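# Unplug the clipped cord from the power strip

## Task

Pull out the plug of the cord that the wire clip on the power strip holds, so that the plug ends up away from the clip and stays that way without the robot supporting it. At the end neither gripper may be holding any other loose object; release everything and move the grippers away.

## Robot and tools

Robot: two arms, left_arm and right_arm, each with a parallel gripper. The arm names are labels only. In the shared scene frame, left_arm sits on the +y side. Each arm has six joints (waist, shoulder, elbow, wrist pitch, wrist yaw, wrist roll) plus the fingers.

Frames: the scene frame has its origin on the table top midway between the arms, +x pointing out over the table, +z up. Gripper poses in results are given in this frame: end_effector_position in metres and end_effector_quat_wxyz. Commanded motions are instead expressed in each gripper's own axes: the fingers point along the gripper's +z, and they open and close along its y. The reported position is the spot between the finger pads, roughly 1 cm behind the tips. Printed hand positions can be somewhat wrong, more so at long reach. Arm bases may be tilted; mounting plates and the metal frame behind the arms are fixed obstacles, and a "too close" message counts a plate and its side of the frame as part of that arm.

The 14-number row: one flat list covering both arms, left_arm first, then right_arm. For each arm, in order: dx, dy, dz, rx, ry, rz, opening. All values lie in [-1, 1]. dx..rz are an offset, not a pose: a displacement in that gripper's own axes, measured from the gripper's pose in the most recent result that showed it (or from the robot's current pose if no result in this scene has shown it yet, and for later calls within one reply). Scale: 1.0 equals 0.6 m for dx, dy, dz and 180 degrees for rotation; rx, ry, rz form a single rotation vector. Opening is absolute, not an offset: +1 fully open (0.094 m), -1 closed. Send a row with zero offsets for an arm that should stay put, but note zeros pull it back to the reference pose and arms tend to sag; to hold height, send the correction upward in a reply's first call and zeros afterwards.

Tools:
- execute_actions: argument actions, a list of zero or one item, plus optional pictures (boolean). Empty list returns the current state. An item with rows (1 to 15 rows of 14 numbers) and steps (up to 15, default 15) plays one row per control step of 1/30 s, repeating the last row if rows run out. Each row is measured from the same reference pose, not chained. An item with only steps (up to 300) is a wait counted from the previous result, including the time you spent replying.
- move: target (one 14-number row, same layout and reference as above) and speed (m/s, 0.002 to 0.5, default 0.25; turning up to twice that in rad/s). Grippers travel in straight lines to their targets, finishing together, lasting 0.5 to 10 s. Openings are sent at the start. The result adds a move: line with the ending (done, off_target, moving, held, fault) and any limits (paced = the commanded pose was clipped; held = a check blocked steps, after which the arm may jump fast), plus each gripper's remaining distance to its target.
- wait: seconds, 0 to 10; the robot receives nothing new.
- zoom_image: camera (cam_head_left, cam_head_right or cam_high) and region [x0, y0, x1, y1] in pixels, top-left origin, at most 504 by 504.
- finished_scene: scene, the current scene's number. Irreversible; the result reports success.

Control behaviour: each step the commanded pose is clipped to 70 mm and 16 degrees from the measured pose, and damped inverse kinematics favours position over orientation. Motions often stop a centimetre or more short, usually low. After an action an arm continues only toward its last clipped pose, so check the result and send the remainder. Moves do not avoid obstacles or the other arm. The simulation keeps running while you reply.

Results: a state line left_arm: ... | right_arm: ... with poses; grip_measured, each gripper's measured opening on the command scale (the last joint value gives it in metres; readings may be off about 1 mm). HELD marks steps not sent. "pose unreachable" names an arm whose command the clearance check altered. A Hand target line shows where the controller is driving each gripper. FAULT lines report stops; MOTOR HOT warns from 75 °C, with a 10 s stop at 90 °C and a collapse at 100 °C, so don't hold loads longer than needed. Camera images come from cam_head_left, cam_head_right, cam_high (504x504 each).

Gripping: command an opening roughly 0.03 below grip_measured to grasp firmly; smaller margins grip more lightly. Pads push about 50 to 62 N, less on thin parts.

Avoid: knocking anything off the table (task fails), dropping or slipping objects, fast impacts, pressing targets far past contact, and arms colliding or pushing each other. Objects may occasionally be nudged by outside disturbances. Finish with the plug released, away from the clip, and both grippers clear.

Each tool is called after "Request:" as name(argument=value, ...) on one line, values as JSON.

## Session

I'll start by looking at the current state.

Request:
execute_actions(actions=[])

Scene clock: 0.00 s of 4170.00 s.
left_arm: end_effector_position=(+0.4449, +0.3805, +0.1881) grip_measured=+1.000 end_effector_quat_wxyz=(+0.250, +0.029, +0.968, -0.012) | right_arm: end_effector_position=(+0.2237, -0.4863, +0.1350) grip_measured=+1.000 end_effector_quat_wxyz=(-0.275, -0.133, +0.854, -0.422)
Joint positions: left_arm=[0.237 1.095 0.674 0.033 0.098 0.219 0.094] | right_arm=[ 0.12   1.805  0.988 -0.821  1.204  0.091  0.094]
Joint velocities: left_arm=[-0.027  0.002 -0.002 -0.022 -0.022 -0.037  0.   ] | right_arm=[ 0.007  0.007 -0.017 -0.037  0.007 -0.022  0.   ]
Motor temperatures (°C, as the motors report them): left_arm=[27 27 29 26 28 28] | right_arm=[30 28 29 26 28 26]
Hand target (left_arm): +0.444, +0.380, +0.188; +0.249, +0.030, +0.968, -0.013
Hand target (right_arm): +0.227, -0.487, +0.136; -0.269, -0.129, +0.854, -0.427

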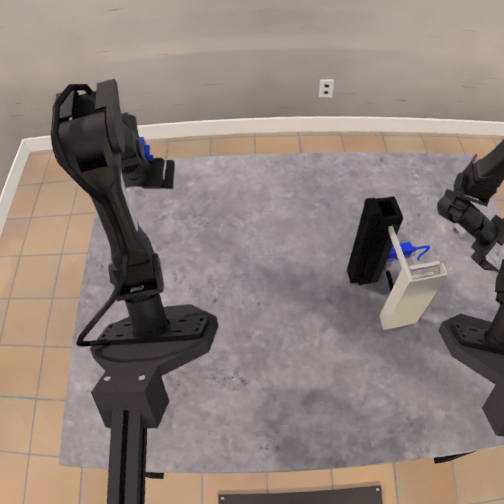

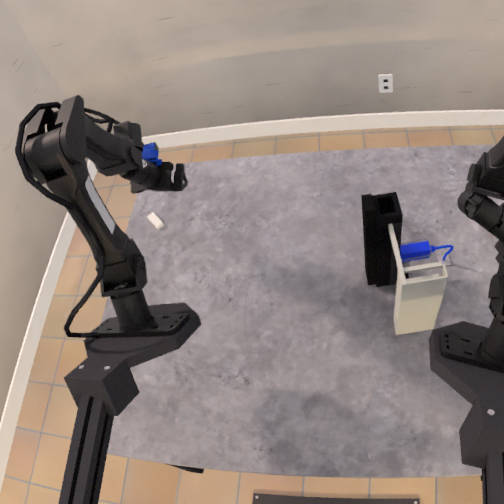

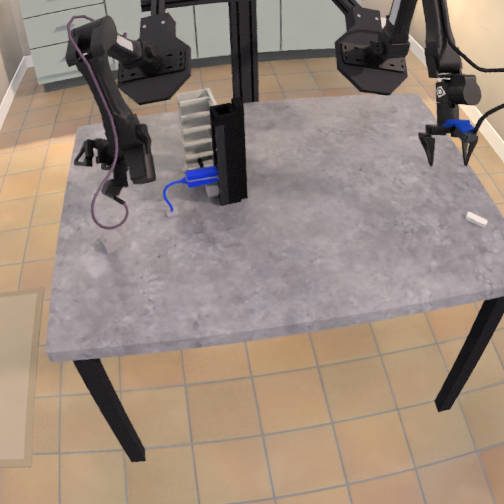

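Request:
zoom_image(camera="cam_high", region=[140, 80, 280, 230])

Request:
zoom_image(camera="cam_head_right", region=[340, 180, 480, 340])

Request:
zoom_image(camera="cam_head_left", region=[330, 180, 480, 340])

Region (140, 80, 280, 230) of cam_high's 504x504 image, scaled by 3.360, with more detail than that image has; it fills the left 470 columns of this view, and the rest is white.

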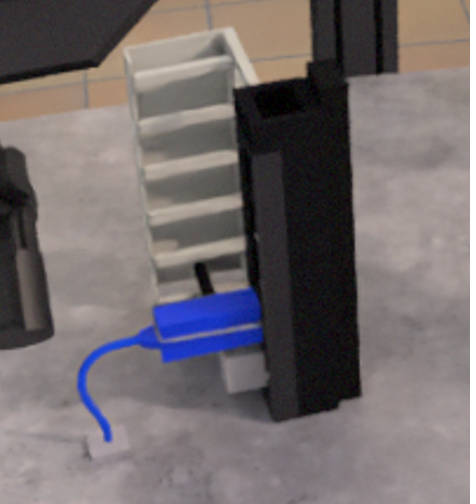

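Region (340, 180, 480, 340) of cam_head_right's 504x504 image, scaled by 3.150, with more detail than that image has; it fills the left 441 columns of this view, and the rest is white.

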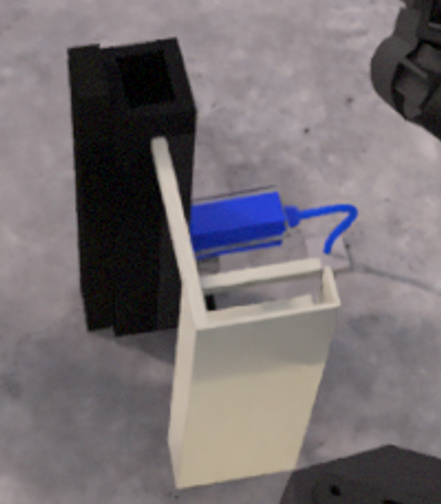

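Region (330, 180, 480, 340) of cam_head_left's 504x504 image, scaled by 3.150, with more detail than that image has; it fills the left 472 columns of this view, and the rest is white.

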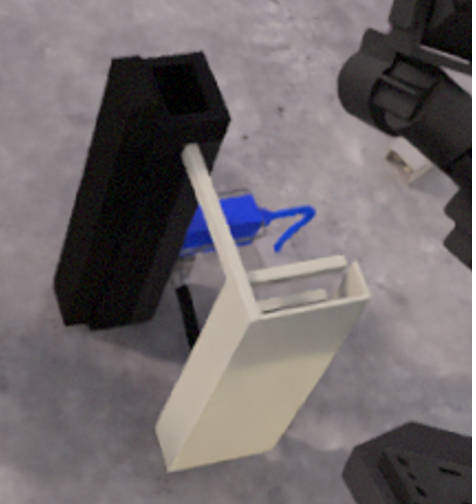

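Request:
zoom_image(camera="cam_high", region=[160, 145, 240, 225])

Request:
zoom_image(camera="cam_head_right", region=[390, 225, 460, 295])

Request:
zoom_image(camera="cam_head_left", region=[370, 225, 440, 295])

Region (160, 145, 240, 225) of cam_high's 504x504 image, scaled by 6.300, with more detail than that image has.

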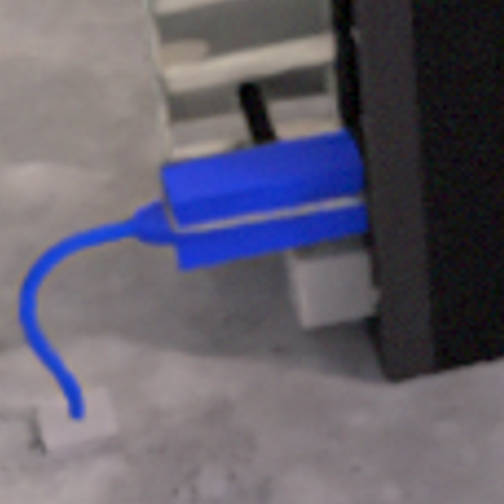

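Region (390, 225, 460, 295) of cam_head_right's 504x504 image, scaled by 7.200, with more detail than that image has.

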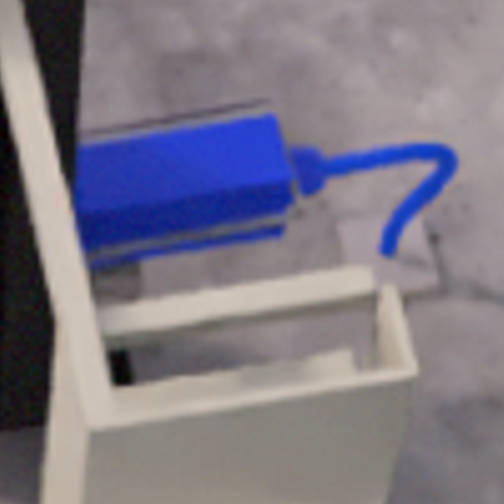

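Region (370, 225, 440, 295) of cam_head_left's 504x504 image, scaled by 7.200, with more detail than that image has.

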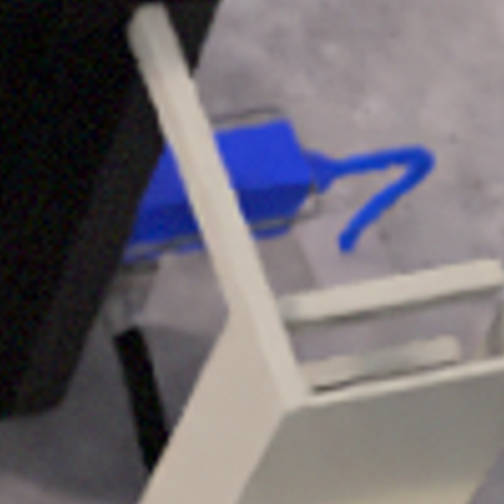

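Request:
zoom_image(camera="cam_high", region=[176, 155, 226, 205])

Request:
zoom_image(camera="cam_head_right", region=[396, 230, 446, 280])

Request:
zoom_image(camera="cam_head_left", region=[380, 230, 430, 280])

Region (176, 155, 226, 205) of cam_high's 504x504 image, scaled by 10.080, with more detail than that image has.

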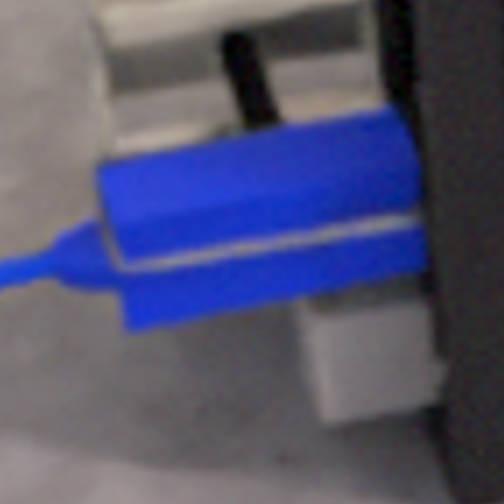

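Region (396, 230, 446, 280) of cam_head_right's 504x504 image, scaled by 10.080, with more detail than that image has.

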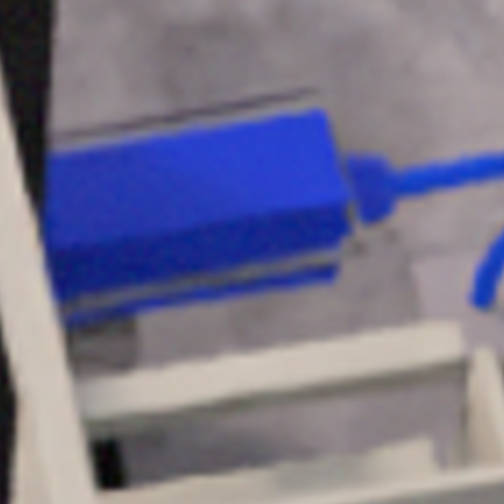

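Region (380, 230, 430, 280) of cam_head_left's 504x504 image, scaled by 10.080, with more detail than that image has.

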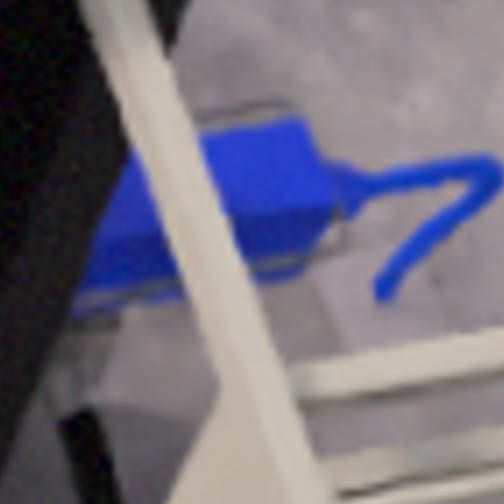

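Request:
zoom_image(camera="cam_high", region=[400, 80, 504, 184])

Request:
zoom_image(camera="cam_high", region=[60, 110, 180, 260])

Request:
zoom_image(camera="cam_head_left", region=[420, 180, 504, 290])

Region (400, 80, 504, 184) of cam_high's 504x504 image, scaled by 4.846, with more detail than that image has.

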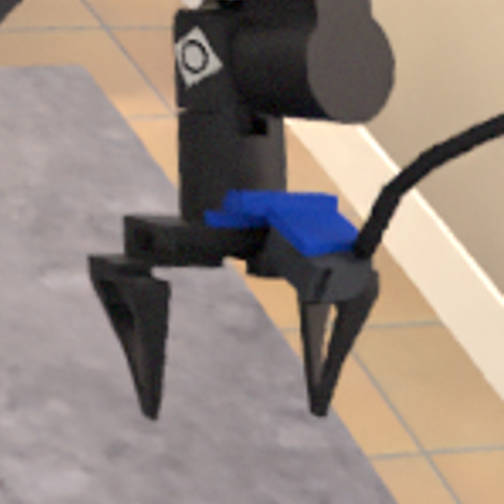

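Region (60, 110, 180, 260) of cam_high's 504x504 image, scaled by 3.360, with more detail than that image has; it fills the left 403 columns of this view, and the rest is white.

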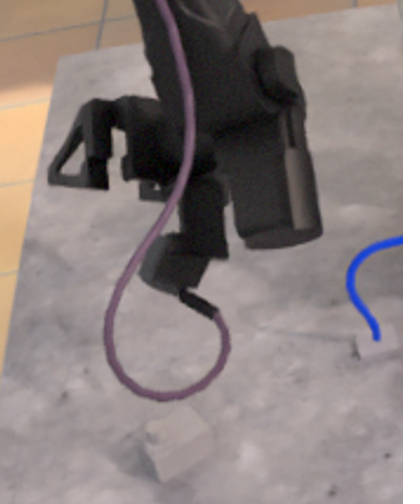

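Region (420, 180, 504, 290) of cam_head_left's 504x504 image, scaled by 4.582, with more detail than that image has; it fills the left 385 columns of this view, and the rest is white.

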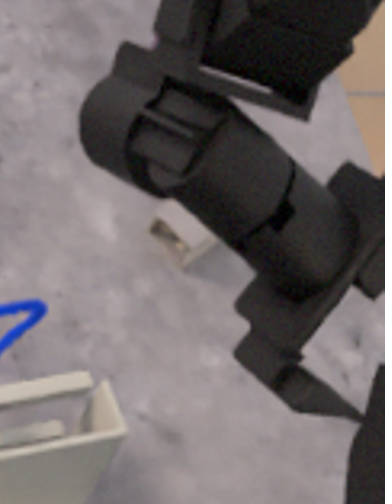

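Request:
move(target=[0, 0, 0, 0, 0, 0, 1, -0.1152, 0.0585, -0.2632, -0.2411, -0.5917, -0.3852, -0.28], speed=0.35)

Scene clock: 123.93 s of 4170.00 s.
left_arm: end_effector_position=(+0.4449, +0.3805, +0.1881) grip_measured=+1.000 end_effector_quat_wxyz=(+0.250, +0.029, +0.968, -0.012) | right_arm: end_effector_position=(+0.3151, -0.3430, +0.1466) grip_measured=-0.278 end_effector_quat_wxyz=(-0.225, +0.657, -0.661, -0.284)
Joint positions: left_arm=[0.237 1.095 0.674 0.033 0.098 0.219 0.094] | right_arm=[-0.196  1.618  1.188 -0.858 -0.583 -2.077  0.034]
Joint velocities: left_arm=[-0.002  0.002 -0.012 -0.095 -0.007 -0.007  0.   ] | right_arm=[-0.002 -0.012  0.007 -0.037 -0.037 -0.007  0.   ]
Motor temperatures (°C, as the motors report them): left_arm=[27 32 32 30 28 28] | right_arm=[30 35 30 27 28 26]
Hand target (left_arm): +0.445, +0.381, +0.188; +0.250, +0.029, +0.968, -0.012
Hand target (right_arm): +0.322, -0.338, +0.150; -0.238, +0.656, -0.655, -0.292
Off the commanded pose (left_arm): 0.000 m, 0 deg.
Off the commanded pose (right_arm): 0.007 m, 11 deg.
joint sent to its limit (right arm) — the command would take joint 6 (wrist roll) past its lower limit, so that joint was sent only as far as its limit.
After step 90, 117.00 s passed at rest.
move: off_target (right_arm)

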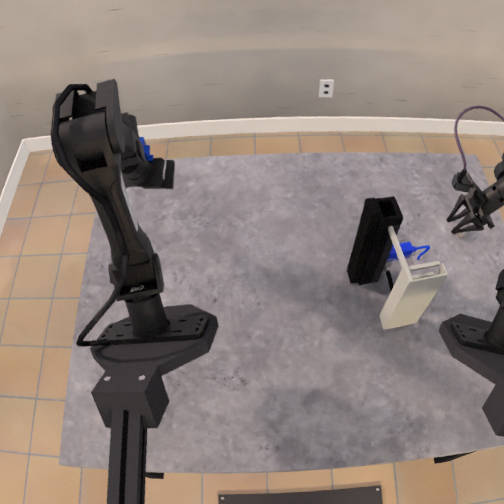

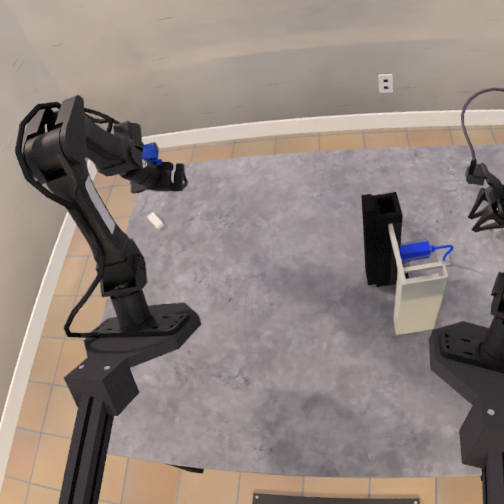

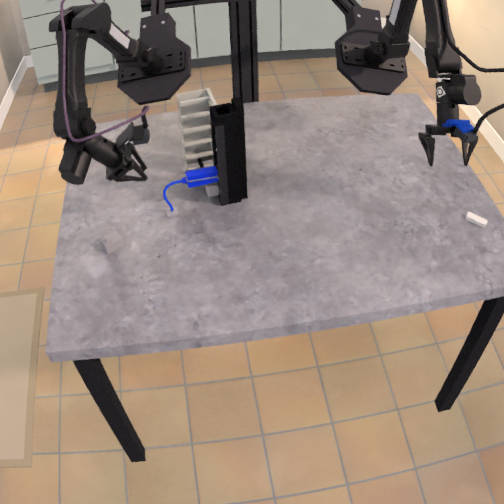

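Request:
zoom_image(camera="cam_high", region=[50, 95, 230, 225])

Request:
zoom_image(camera="cam_head_left", region=[390, 160, 504, 274])

Request:
zoom_image(camera="cam_head_right", region=[390, 150, 504, 274])

Region (50, 95, 230, 225) of cam_high's 504x504 image, scaled by 2.800, with more detail than that image has.

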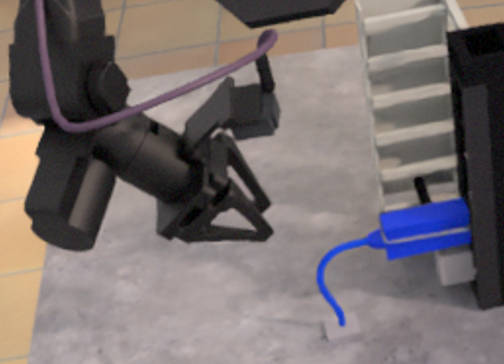

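Region (390, 160, 504, 274) of cam_head_left's 504x504 image, scaled by 4.421, with more detail than that image has.

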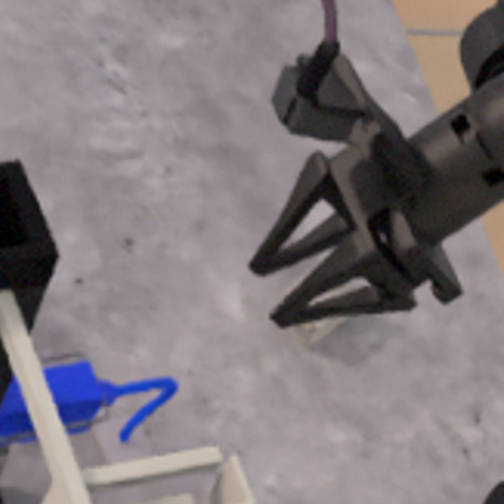

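Region (390, 150, 504, 274) of cam_head_right's 504x504 image, scaled by 4.065, with more detail than that image has; it fills the left 463 columns of this view, and the rest is white.

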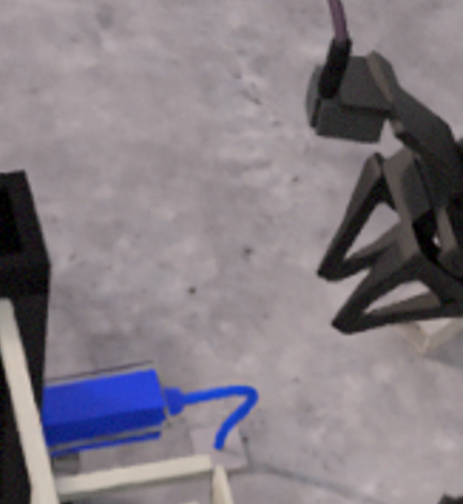

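Request:
move(target=[0, 0, 0, 0, 0, 0, 1, -0.0364, 0.0287, 0.1347, -0.0088, -0.0411, -0.0436, -0.28], speed=0.15)

Scene clock: 204.50 s of 4170.00 s.
left_arm: end_effector_position=(+0.4449, +0.3805, +0.1881) grip_measured=+1.000 end_effector_quat_wxyz=(+0.250, +0.029, +0.968, -0.012) | right_arm: end_effector_position=(+0.2971, -0.2819, +0.1034) grip_measured=-0.278 end_effector_quat_wxyz=(-0.259, +0.682, -0.612, -0.304)
Joint positions: left_arm=[0.237 1.095 0.674 0.033 0.098 0.219 0.094] | right_arm=[-0.071  1.737  1.053 -0.591 -0.605 -2.077  0.034]
Joint velocities: left_arm=[-0.012  0.007 -0.007 -0.081 -0.037 -0.037  0.   ] | right_arm=[ 0.027  0.002  0.032  0.022  0.022  0.007 -0.   ]
Motor temperatures (°C, as the motors report them): left_arm=[27 33 33 31 28 28] | right_arm=[30 36 32 27 28 26]
Hand target (left_arm): +0.445, +0.381, +0.188; +0.250, +0.029, +0.968, -0.012
Hand target (right_arm): +0.291, -0.273, +0.103; -0.269, +0.678, -0.607, -0.315
Off the commanded pose (left_arm): 0.000 m, 0 deg.
Off the commanded pose (right_arm): 0.010 m, 3 deg.
joint sent to its limit (right arm) — the command would take joint 6 (wrist roll) past its lower limit, so that joint was sent only as far as its limit.
After step 90, 76.33 s passed at rest.
move: off_target (right_arm)

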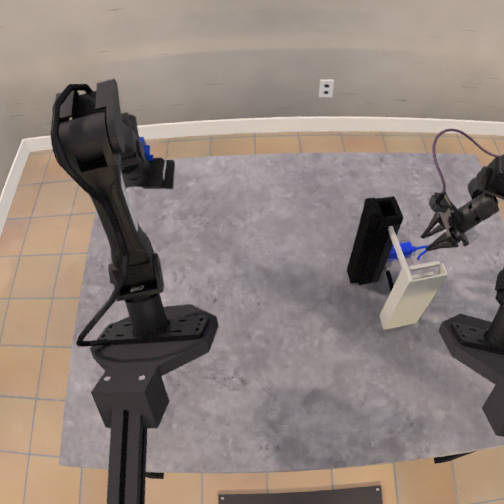

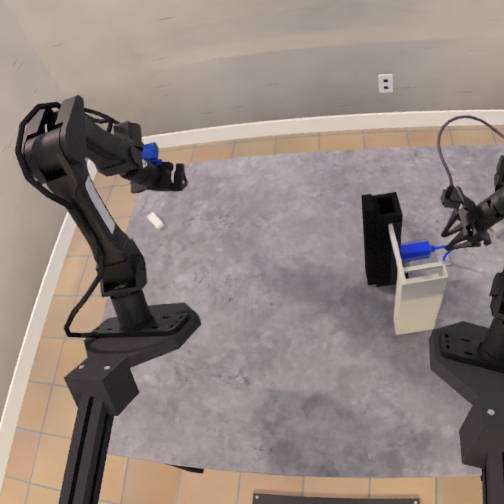

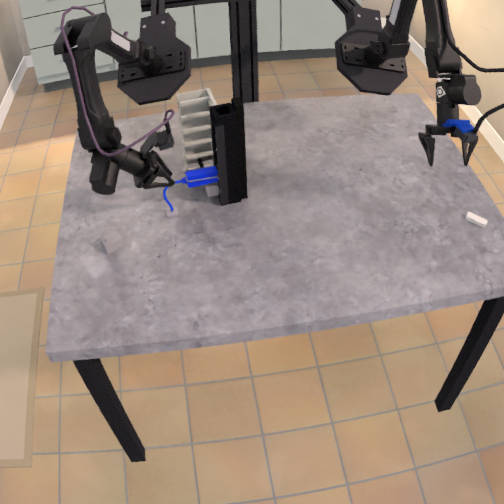

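Request:
zoom_image(camera="cam_high", region=[130, 140, 230, 220])

Request:
zoom_image(camera="cam_head_left", region=[385, 205, 465, 275])

Request:
zoom_image(camera="cam_head_right", region=[400, 205, 480, 275])

Region (130, 140, 230, 220) of cam_high's 504x504 image, scaled by 5.040, with more detail than that image has; it fills the top 403 rows of this view, and the rest is white.

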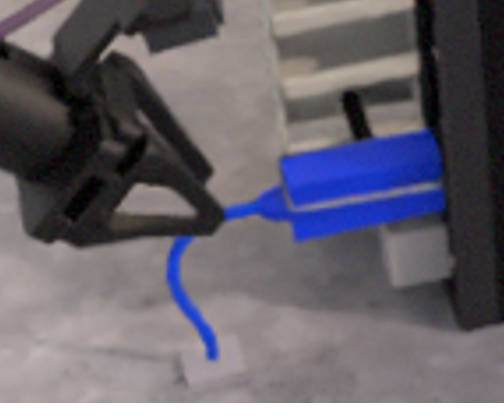

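Region (385, 205, 465, 275) of cam_head_left's 504x504 image, scaled by 6.300, with more detail than that image has; it fills the top 441 rows of this view, and the rest is white.

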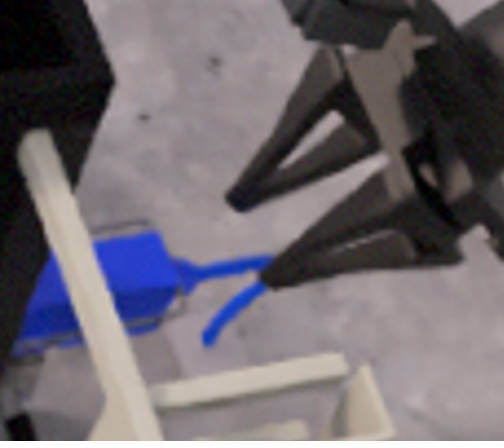

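Region (400, 205, 480, 275) of cam_head_right's 504x504 image, scaled by 6.300, with more detail than that image has; it fills the top 441 rows of this view, and the rest is white.

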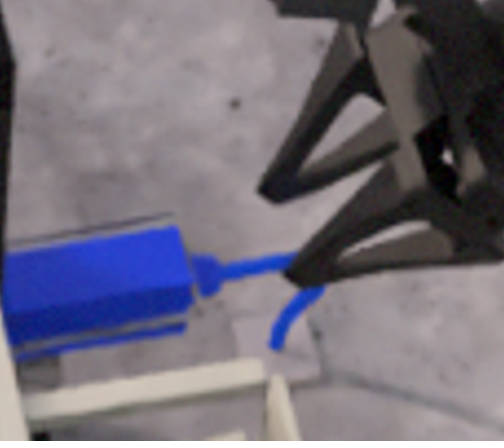

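Request:
move(target=[0, 0, 0, 0, 0, 0, 1, -0.0130, 0.0115, 0.0624, -0.0018, -0.0158, -0.0093, -0.28], speed=0.06)

Scene clock: 238.30 s of 4170.00 s.
left_arm: end_effector_position=(+0.4449, +0.3805, +0.1881) grip_measured=+1.000 end_effector_quat_wxyz=(+0.250, +0.029, +0.968, -0.012) | right_arm: end_effector_position=(+0.2933, -0.2604, +0.0837) grip_measured=-0.278 end_effector_quat_wxyz=(-0.269, +0.691, -0.597, -0.305)
Joint positions: left_arm=[0.237 1.095 0.674 0.033 0.098 0.219 0.094] | right_arm=[-0.025  1.807  1.03  -0.477 -0.605 -2.068  0.034]
Joint velocities: left_arm=[ 0.027 -0.007  0.007 -0.007  0.007 -0.066  0.   ] | right_arm=[-0.012 -0.017  0.017  0.007 -0.022 -0.051 -0.001]
Motor temperatures (°C, as the motors report them): left_arm=[27 34 33 32 28 28] | right_arm=[30 36 30 27 28 26]
Hand target (left_arm): +0.445, +0.381, +0.188; +0.250, +0.029, +0.968, -0.012
Hand target (right_arm): +0.285, -0.251, +0.084; -0.276, +0.684, -0.595, -0.320
Off the commanded pose (left_arm): 0.000 m, 0 deg.
Off the commanded pose (right_arm): 0.012 m, 2 deg.
After step 90, 29.67 s passed at rest.
move: off_target (right_arm)

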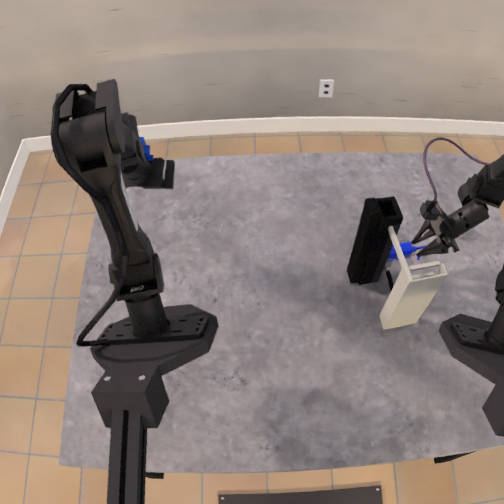

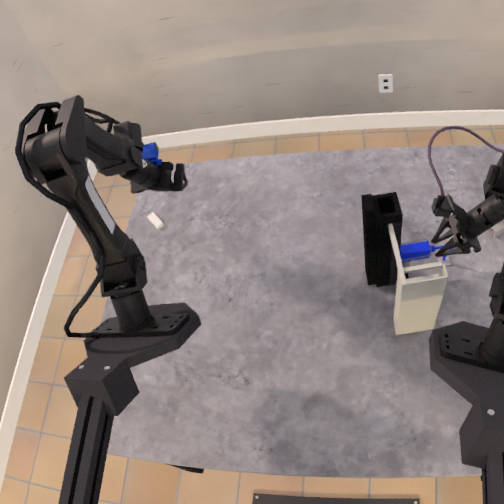

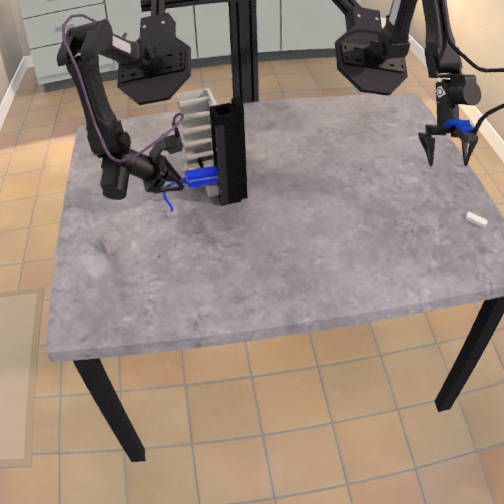

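Request:
zoom_image(camera="cam_high", region=[140, 145, 230, 220])

Request:
zoom_image(camera="cam_head_left", region=[385, 215, 455, 275])

Request:
zoom_image(camera="cam_head_right", region=[400, 215, 470, 275])

Region (140, 145, 230, 220) of cam_high's 504x504 image, scaled by 5.600, with more detail than that image has.

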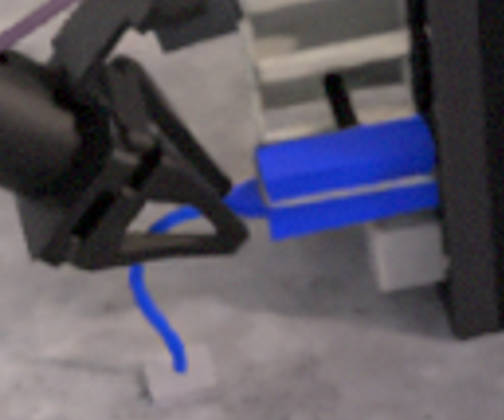

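Region (385, 215, 455, 275) of cam_head_left's 504x504 image, scaled by 7.200, with more detail than that image has; it fills the top 432 rows of this view, and the rest is white.

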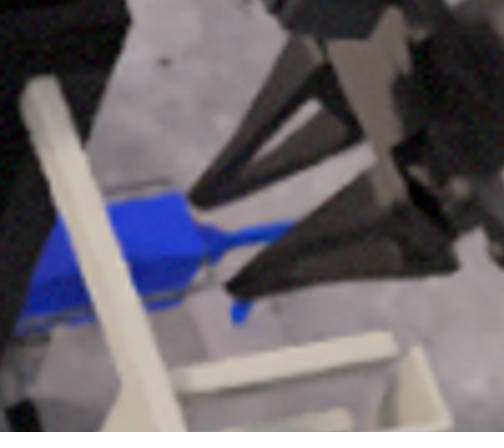

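Region (400, 215, 470, 275) of cam_head_right's 504x504 image, scaled by 7.200, with more detail than that image has; it fills the top 432 rows of this view, and the rest is white.

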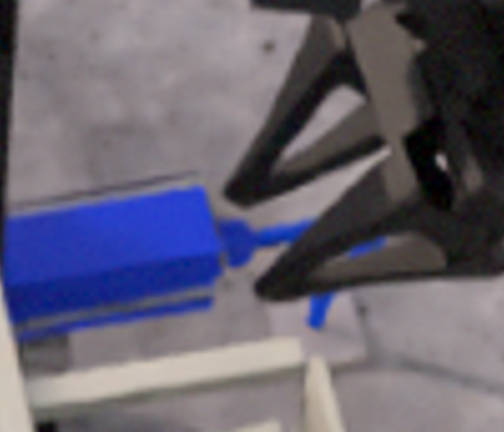

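Request:
move(target=[0, 0, 0, 0, 0, 0, 1, -0.0224, 0.0109, 0.0728, 0, -0.010, 0, -0.28], speed=0.04)

Scene clock: 259.50 s of 4170.00 s.
left_arm: end_effector_position=(+0.4449, +0.3805, +0.1881) grip_measured=+1.000 end_effector_quat_wxyz=(+0.250, +0.029, +0.968, -0.012) | right_arm: end_effector_position=(+0.2950, -0.2431, +0.0650) grip_measured=-0.278 end_effector_quat_wxyz=(-0.267, +0.694, -0.603, -0.289)
Joint positions: left_arm=[0.237 1.095 0.674 0.033 0.098 0.219 0.094] | right_arm=[ 0.026  1.856  0.999 -0.33  -0.569 -1.994  0.034]
Joint velocities: left_arm=[-0.007 -0.017 -0.012 -0.007 -0.022  0.007  0.   ] | right_arm=[-0.002 -0.007 -0.017  0.007 -0.051  0.007  0.   ]
Motor temperatures (°C, as the motors report them): left_arm=[27 34 33 32 28 28] | right_arm=[30 37 30 27 28 26]
Hand target (left_arm): +0.445, +0.381, +0.188; +0.250, +0.029, +0.968, -0.012
Hand target (right_arm): +0.280, -0.222, +0.065; -0.277, +0.686, -0.593, -0.317
Off the commanded pose (left_arm): 0.000 m, 0 deg.
Off the commanded pose (right_arm): 0.027 m, 4 deg.
After step 90, 16.73 s passed at rest.
move: off_target (right_arm)

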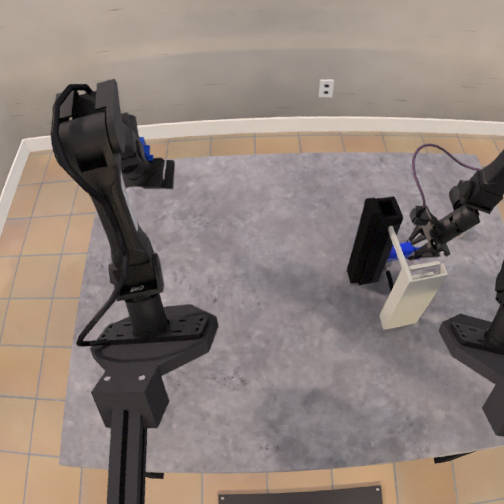

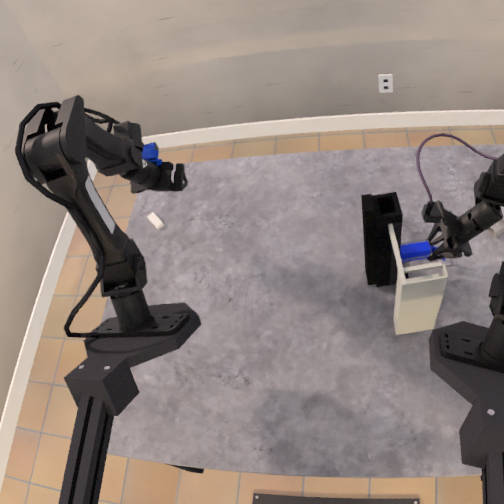

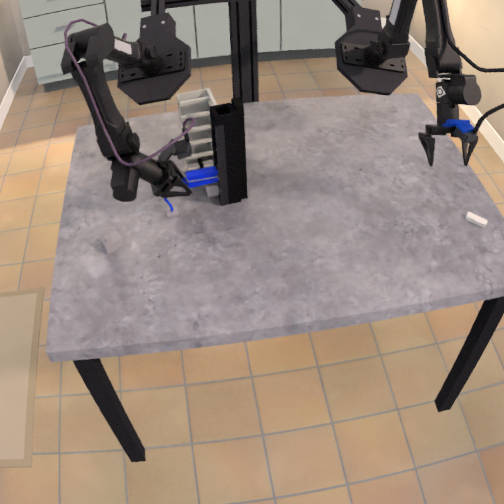

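Request:
move(target=[0, 0, 0, 0, 0, 0, 1, 0.0068, 0.0013, -0.0072, 0, 0, 0, -0.28], speed=0.03)

Request:
zoom_image(camera="cam_high", region=[140, 145, 230, 220])

Request:
zoom_image(camera="cam_head_left", region=[385, 215, 455, 275])

Request:
zoom_image(camera="cam_head_right", region=[400, 215, 470, 275])

Scene clock: 268.77 s of 4170.00 s.
left_arm: end_effector_position=(+0.4449, +0.3805, +0.1881) grip_measured=+1.000 end_effector_quat_wxyz=(+0.250, +0.029, +0.968, -0.012) | right_arm: end_effector_position=(+0.2946, -0.2487, +0.0625) grip_measured=-0.278 end_effector_quat_wxyz=(-0.264, +0.696, -0.604, -0.283)
Joint positions: left_arm=[0.237 1.095 0.674 0.033 0.098 0.219 0.094] | right_arm=[ 0.013  1.856  0.998 -0.329 -0.563 -2.005  0.034]
Joint velocities: left_arm=[-0.012 -0.027 -0.012 -0.066 -0.007 -0.051  0.   ] | right_arm=[-0.007 -0.002  0.002 -0.037 -0.037  0.051 -0.   ]
Motor temperatures (°C, as the motors report them): left_arm=[27 34 33 32 28 28] | right_arm=[31 36 30 27 28 26]
Hand target (left_arm): +0.445, +0.381, +0.188; +0.250, +0.029, +0.968, -0.012
Hand target (right_arm): +0.295, -0.249, +0.065; -0.268, +0.694, -0.603, -0.288
Off the commanded pose (left_arm): 0.000 m, 0 deg.
Off the commanded pose (right_arm): 0.003 m, 1 deg.
After step 90, 5.57 s passed at rest.
move: done

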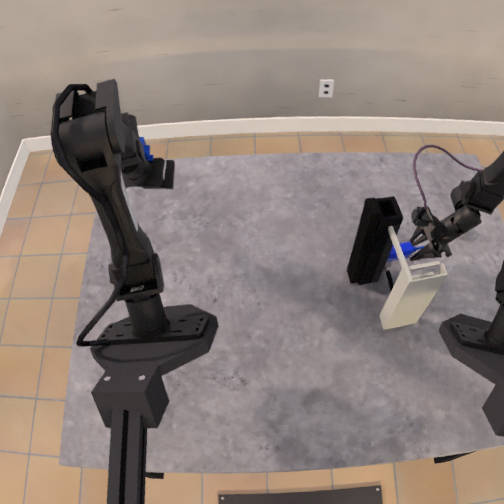

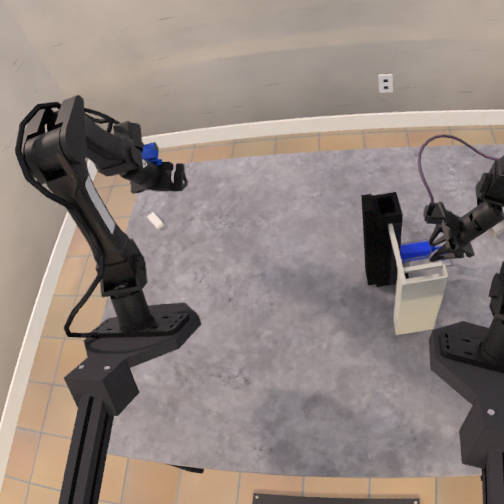

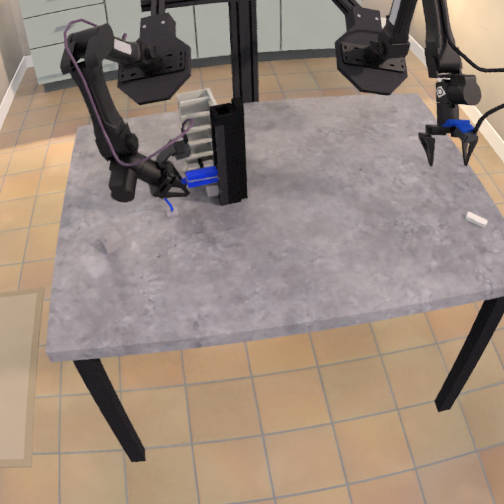

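Region (140, 145, 230, 220) of cam_high's 504x504 image, scaled by 5.600, with more detail than that image has.

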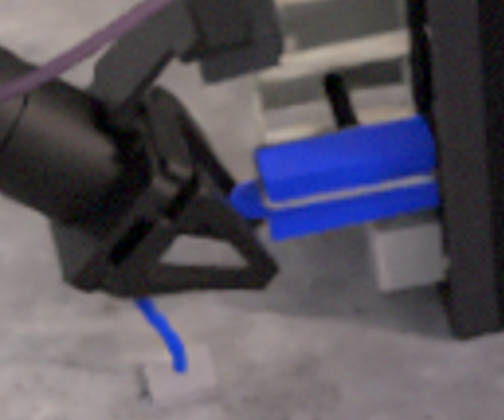

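Region (385, 215, 455, 275) of cam_head_left's 504x504 image, scaled by 7.200, with more detail than that image has; it fills the top 432 rows of this view, and the rest is white.

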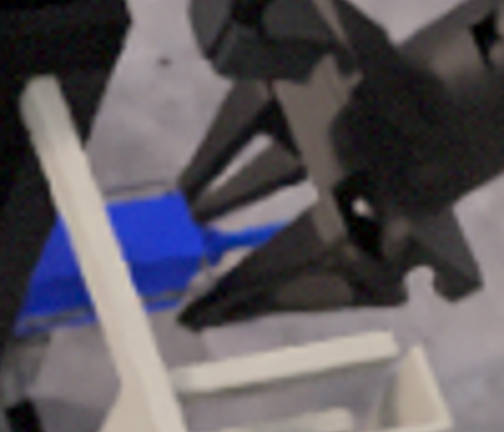

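Region (400, 215, 470, 275) of cam_head_right's 504x504 image, scaled by 7.200, with more detail than that image has; it fills the top 432 rows of this view, and the rest is white.

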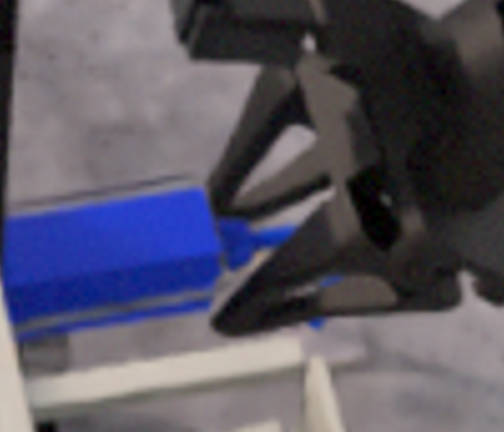

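Request:
move(target=[0, 0, 0, 0, 0, 0, 1, -0.0038, 0.0199, -0.0040, -0.0078, -0.0245, 0.0042, -0.19], speed=0.03)

Scene clock: 279.77 s of 4170.00 s.
left_arm: end_effector_position=(+0.4449, +0.3805, +0.1881) grip_measured=+1.000 end_effector_quat_wxyz=(+0.250, +0.029, +0.968, -0.012) | right_arm: end_effector_position=(+0.2804, -0.2521, +0.0645) grip_measured=-0.192 end_effector_quat_wxyz=(-0.268, +0.690, -0.597, -0.309)
Joint positions: left_arm=[0.237 1.095 0.674 0.033 0.098 0.219 0.094] | right_arm=[-0.021  1.87   0.998 -0.39  -0.605 -2.064  0.038]
Joint velocities: left_arm=[ 0.012  0.002  0.007 -0.007  0.037 -0.022  0.   ] | right_arm=[-0.007  0.002  0.002 -0.037 -0.051 -0.095  0.   ]
Motor temperatures (°C, as the motors report them): left_arm=[27 34 33 32 28 28] | right_arm=[31 37 30 27 28 26]
Hand target (left_arm): +0.445, +0.381, +0.188; +0.250, +0.029, +0.968, -0.012
Hand target (right_arm): +0.283, -0.251, +0.066; -0.277, +0.684, -0.596, -0.318
Off the commanded pose (left_arm): 0.000 m, 0 deg.
Off the commanded pose (right_arm): 0.003 m, 2 deg.
After step 90, 6.33 s passed at rest.
move: done

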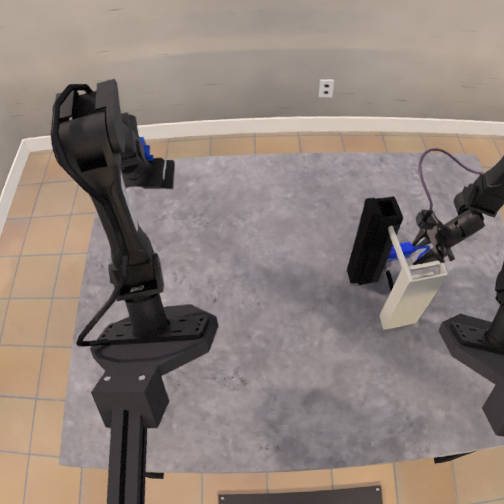

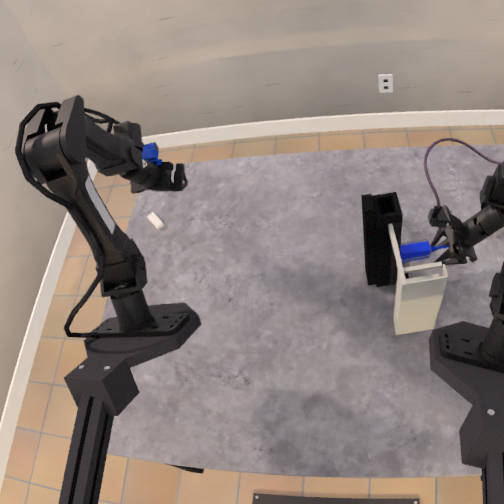

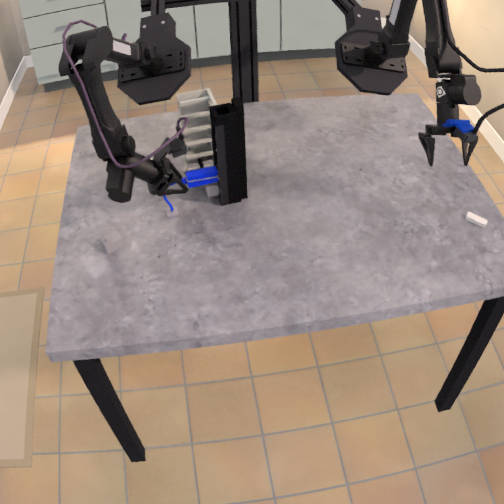

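Request:
move(target=[0, 0, 0, 0, 0, 0, 1, -0.0101, -0.0101, 0.0088, 0, -0.009, 0, -0.19], speed=0.03)

Scene clock: 286.50 s of 4170.00 s.
left_arm: end_effector_position=(+0.4449, +0.3805, +0.1881) grip_measured=+1.000 end_effector_quat_wxyz=(+0.250, +0.029, +0.968, -0.012) | right_arm: end_effector_position=(+0.2803, -0.2494, +0.0656) grip_measured=-0.192 end_effector_quat_wxyz=(-0.268, +0.688, -0.597, -0.312)
Joint positions: left_arm=[0.237 1.095 0.674 0.033 0.098 0.219 0.094] | right_arm=[-0.014  1.87   0.998 -0.391 -0.606 -2.056  0.038]
Joint velocities: left_arm=[-0.002  0.007 -0.002  0.081 -0.007 -0.022  0.   ] | right_arm=[-0.002  0.007  0.007  0.037 -0.022  0.051  0.001]
Motor temperatures (°C, as the motors report them): left_arm=[27 35 33 32 28 28] | right_arm=[30 37 30 27 28 26]
Hand target (left_arm): +0.445, +0.381, +0.188; +0.250, +0.029, +0.968, -0.012
Hand target (right_arm): +0.285, -0.243, +0.066; -0.276, +0.685, -0.594, -0.319
Off the commanded pose (left_arm): 0.000 m, 0 deg.
Off the commanded pose (right_arm): 0.008 m, 1 deg.
After step 90, 3.03 s passed at rest.
move: done

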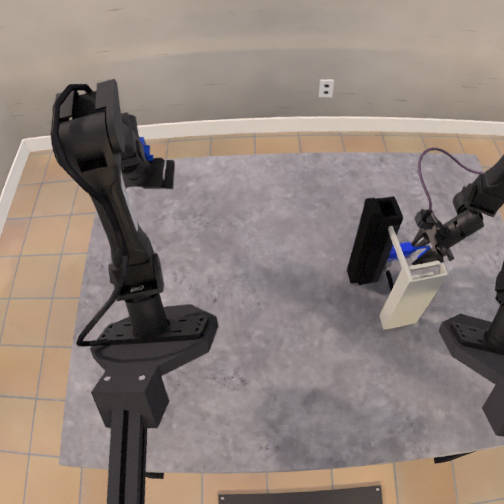

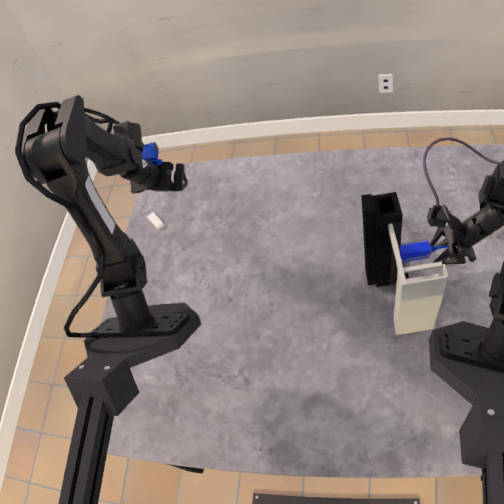

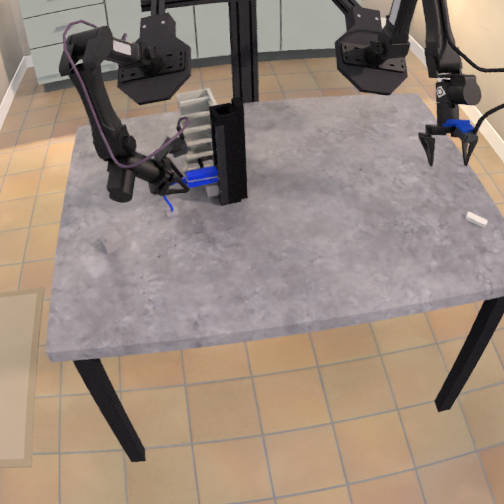

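Request:
move(target=[0, 0, 0, 0, 0, 0, 1, -0.0303, -0.0099, 0.0373, 0, -0.007, 0, 0.106], speed=0.03)

Request:
zoom_image(camera="cam_high", region=[140, 145, 230, 220])

Request:
zoom_image(camera="cam_head_left", region=[385, 215, 455, 275])

Request:
zoom_image(camera="cam_head_right", region=[400, 215, 470, 275])

Scene clock: 298.90 s of 4170.00 s.
left_arm: end_effector_position=(+0.4449, +0.3805, +0.1881) grip_measured=+1.000 end_effector_quat_wxyz=(+0.250, +0.029, +0.968, -0.012) | right_arm: end_effector_position=(+0.2896, -0.2278, +0.0663) grip_measured=+0.104 end_effector_quat_wxyz=(-0.275, +0.688, -0.596, -0.310)
Joint positions: left_arm=[0.237 1.095 0.674 0.033 0.098 0.219 0.094] | right_arm=[ 0.052  1.881  0.998 -0.328 -0.596 -1.982  0.052]
Joint velocities: left_arm=[ 0.002 -0.017 -0.027  0.007 -0.007  0.007  0.   ] | right_arm=[ 0.002  0.007  0.017 -0.081 -0.037  0.037 -0.001]
Motor temperatures (°C, as the motors report them): left_arm=[27 35 33 32 28 28] | right_arm=[31 37 31 27 28 26]
Hand target (left_arm): +0.445, +0.381, +0.188; +0.250, +0.029, +0.968, -0.012
Hand target (right_arm): +0.281, -0.220, +0.064; -0.274, +0.685, -0.594, -0.320
Off the commanded pose (left_arm): 0.000 m, 0 deg.
Off the commanded pose (right_arm): 0.011 m, 1 deg.
After step 90, 8.10 s passed at rest.
move: off_target (right_arm)

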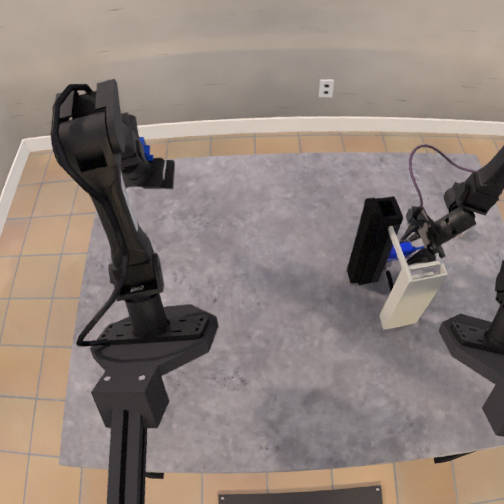

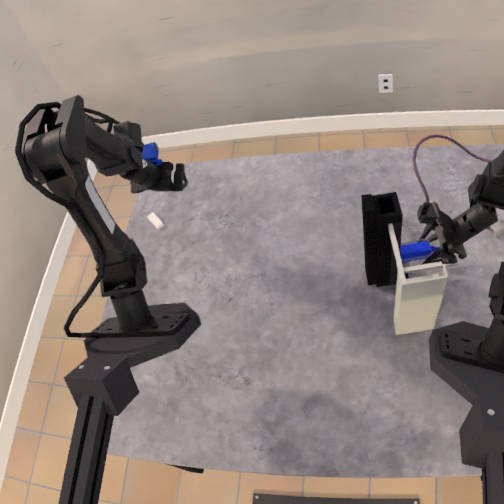

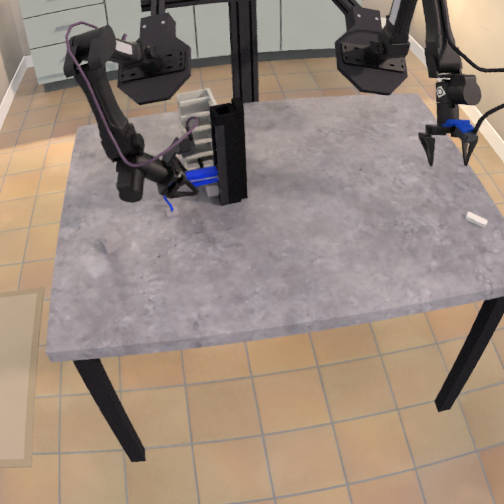

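Region (140, 145, 230, 220) of cam_high's 504x504 image, scaled by 5.600, with more detail than that image has.

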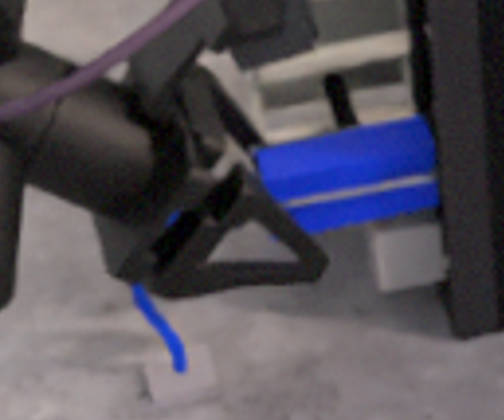

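Region (385, 215, 455, 275) of cam_head_left's 504x504 image, scaled by 7.200, with more detail than that image has; it fills the top 432 rows of this view, and the rest is white.

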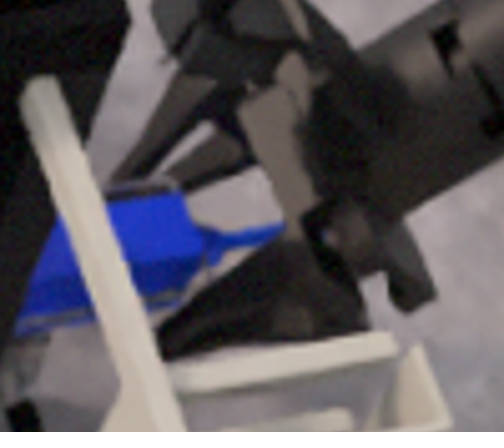

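Region (400, 215, 470, 275) of cam_head_right's 504x504 image, scaled by 7.200, with more detail than that image has; it fills the top 432 rows of this view, and the rest is white.

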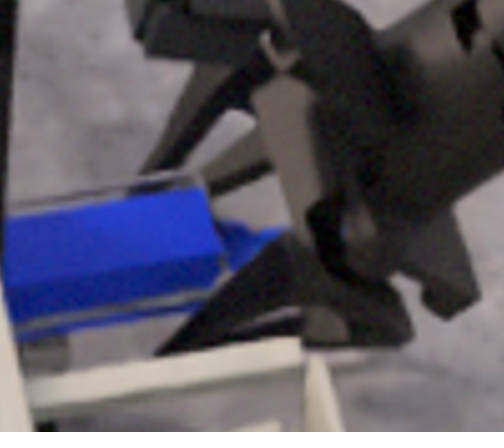

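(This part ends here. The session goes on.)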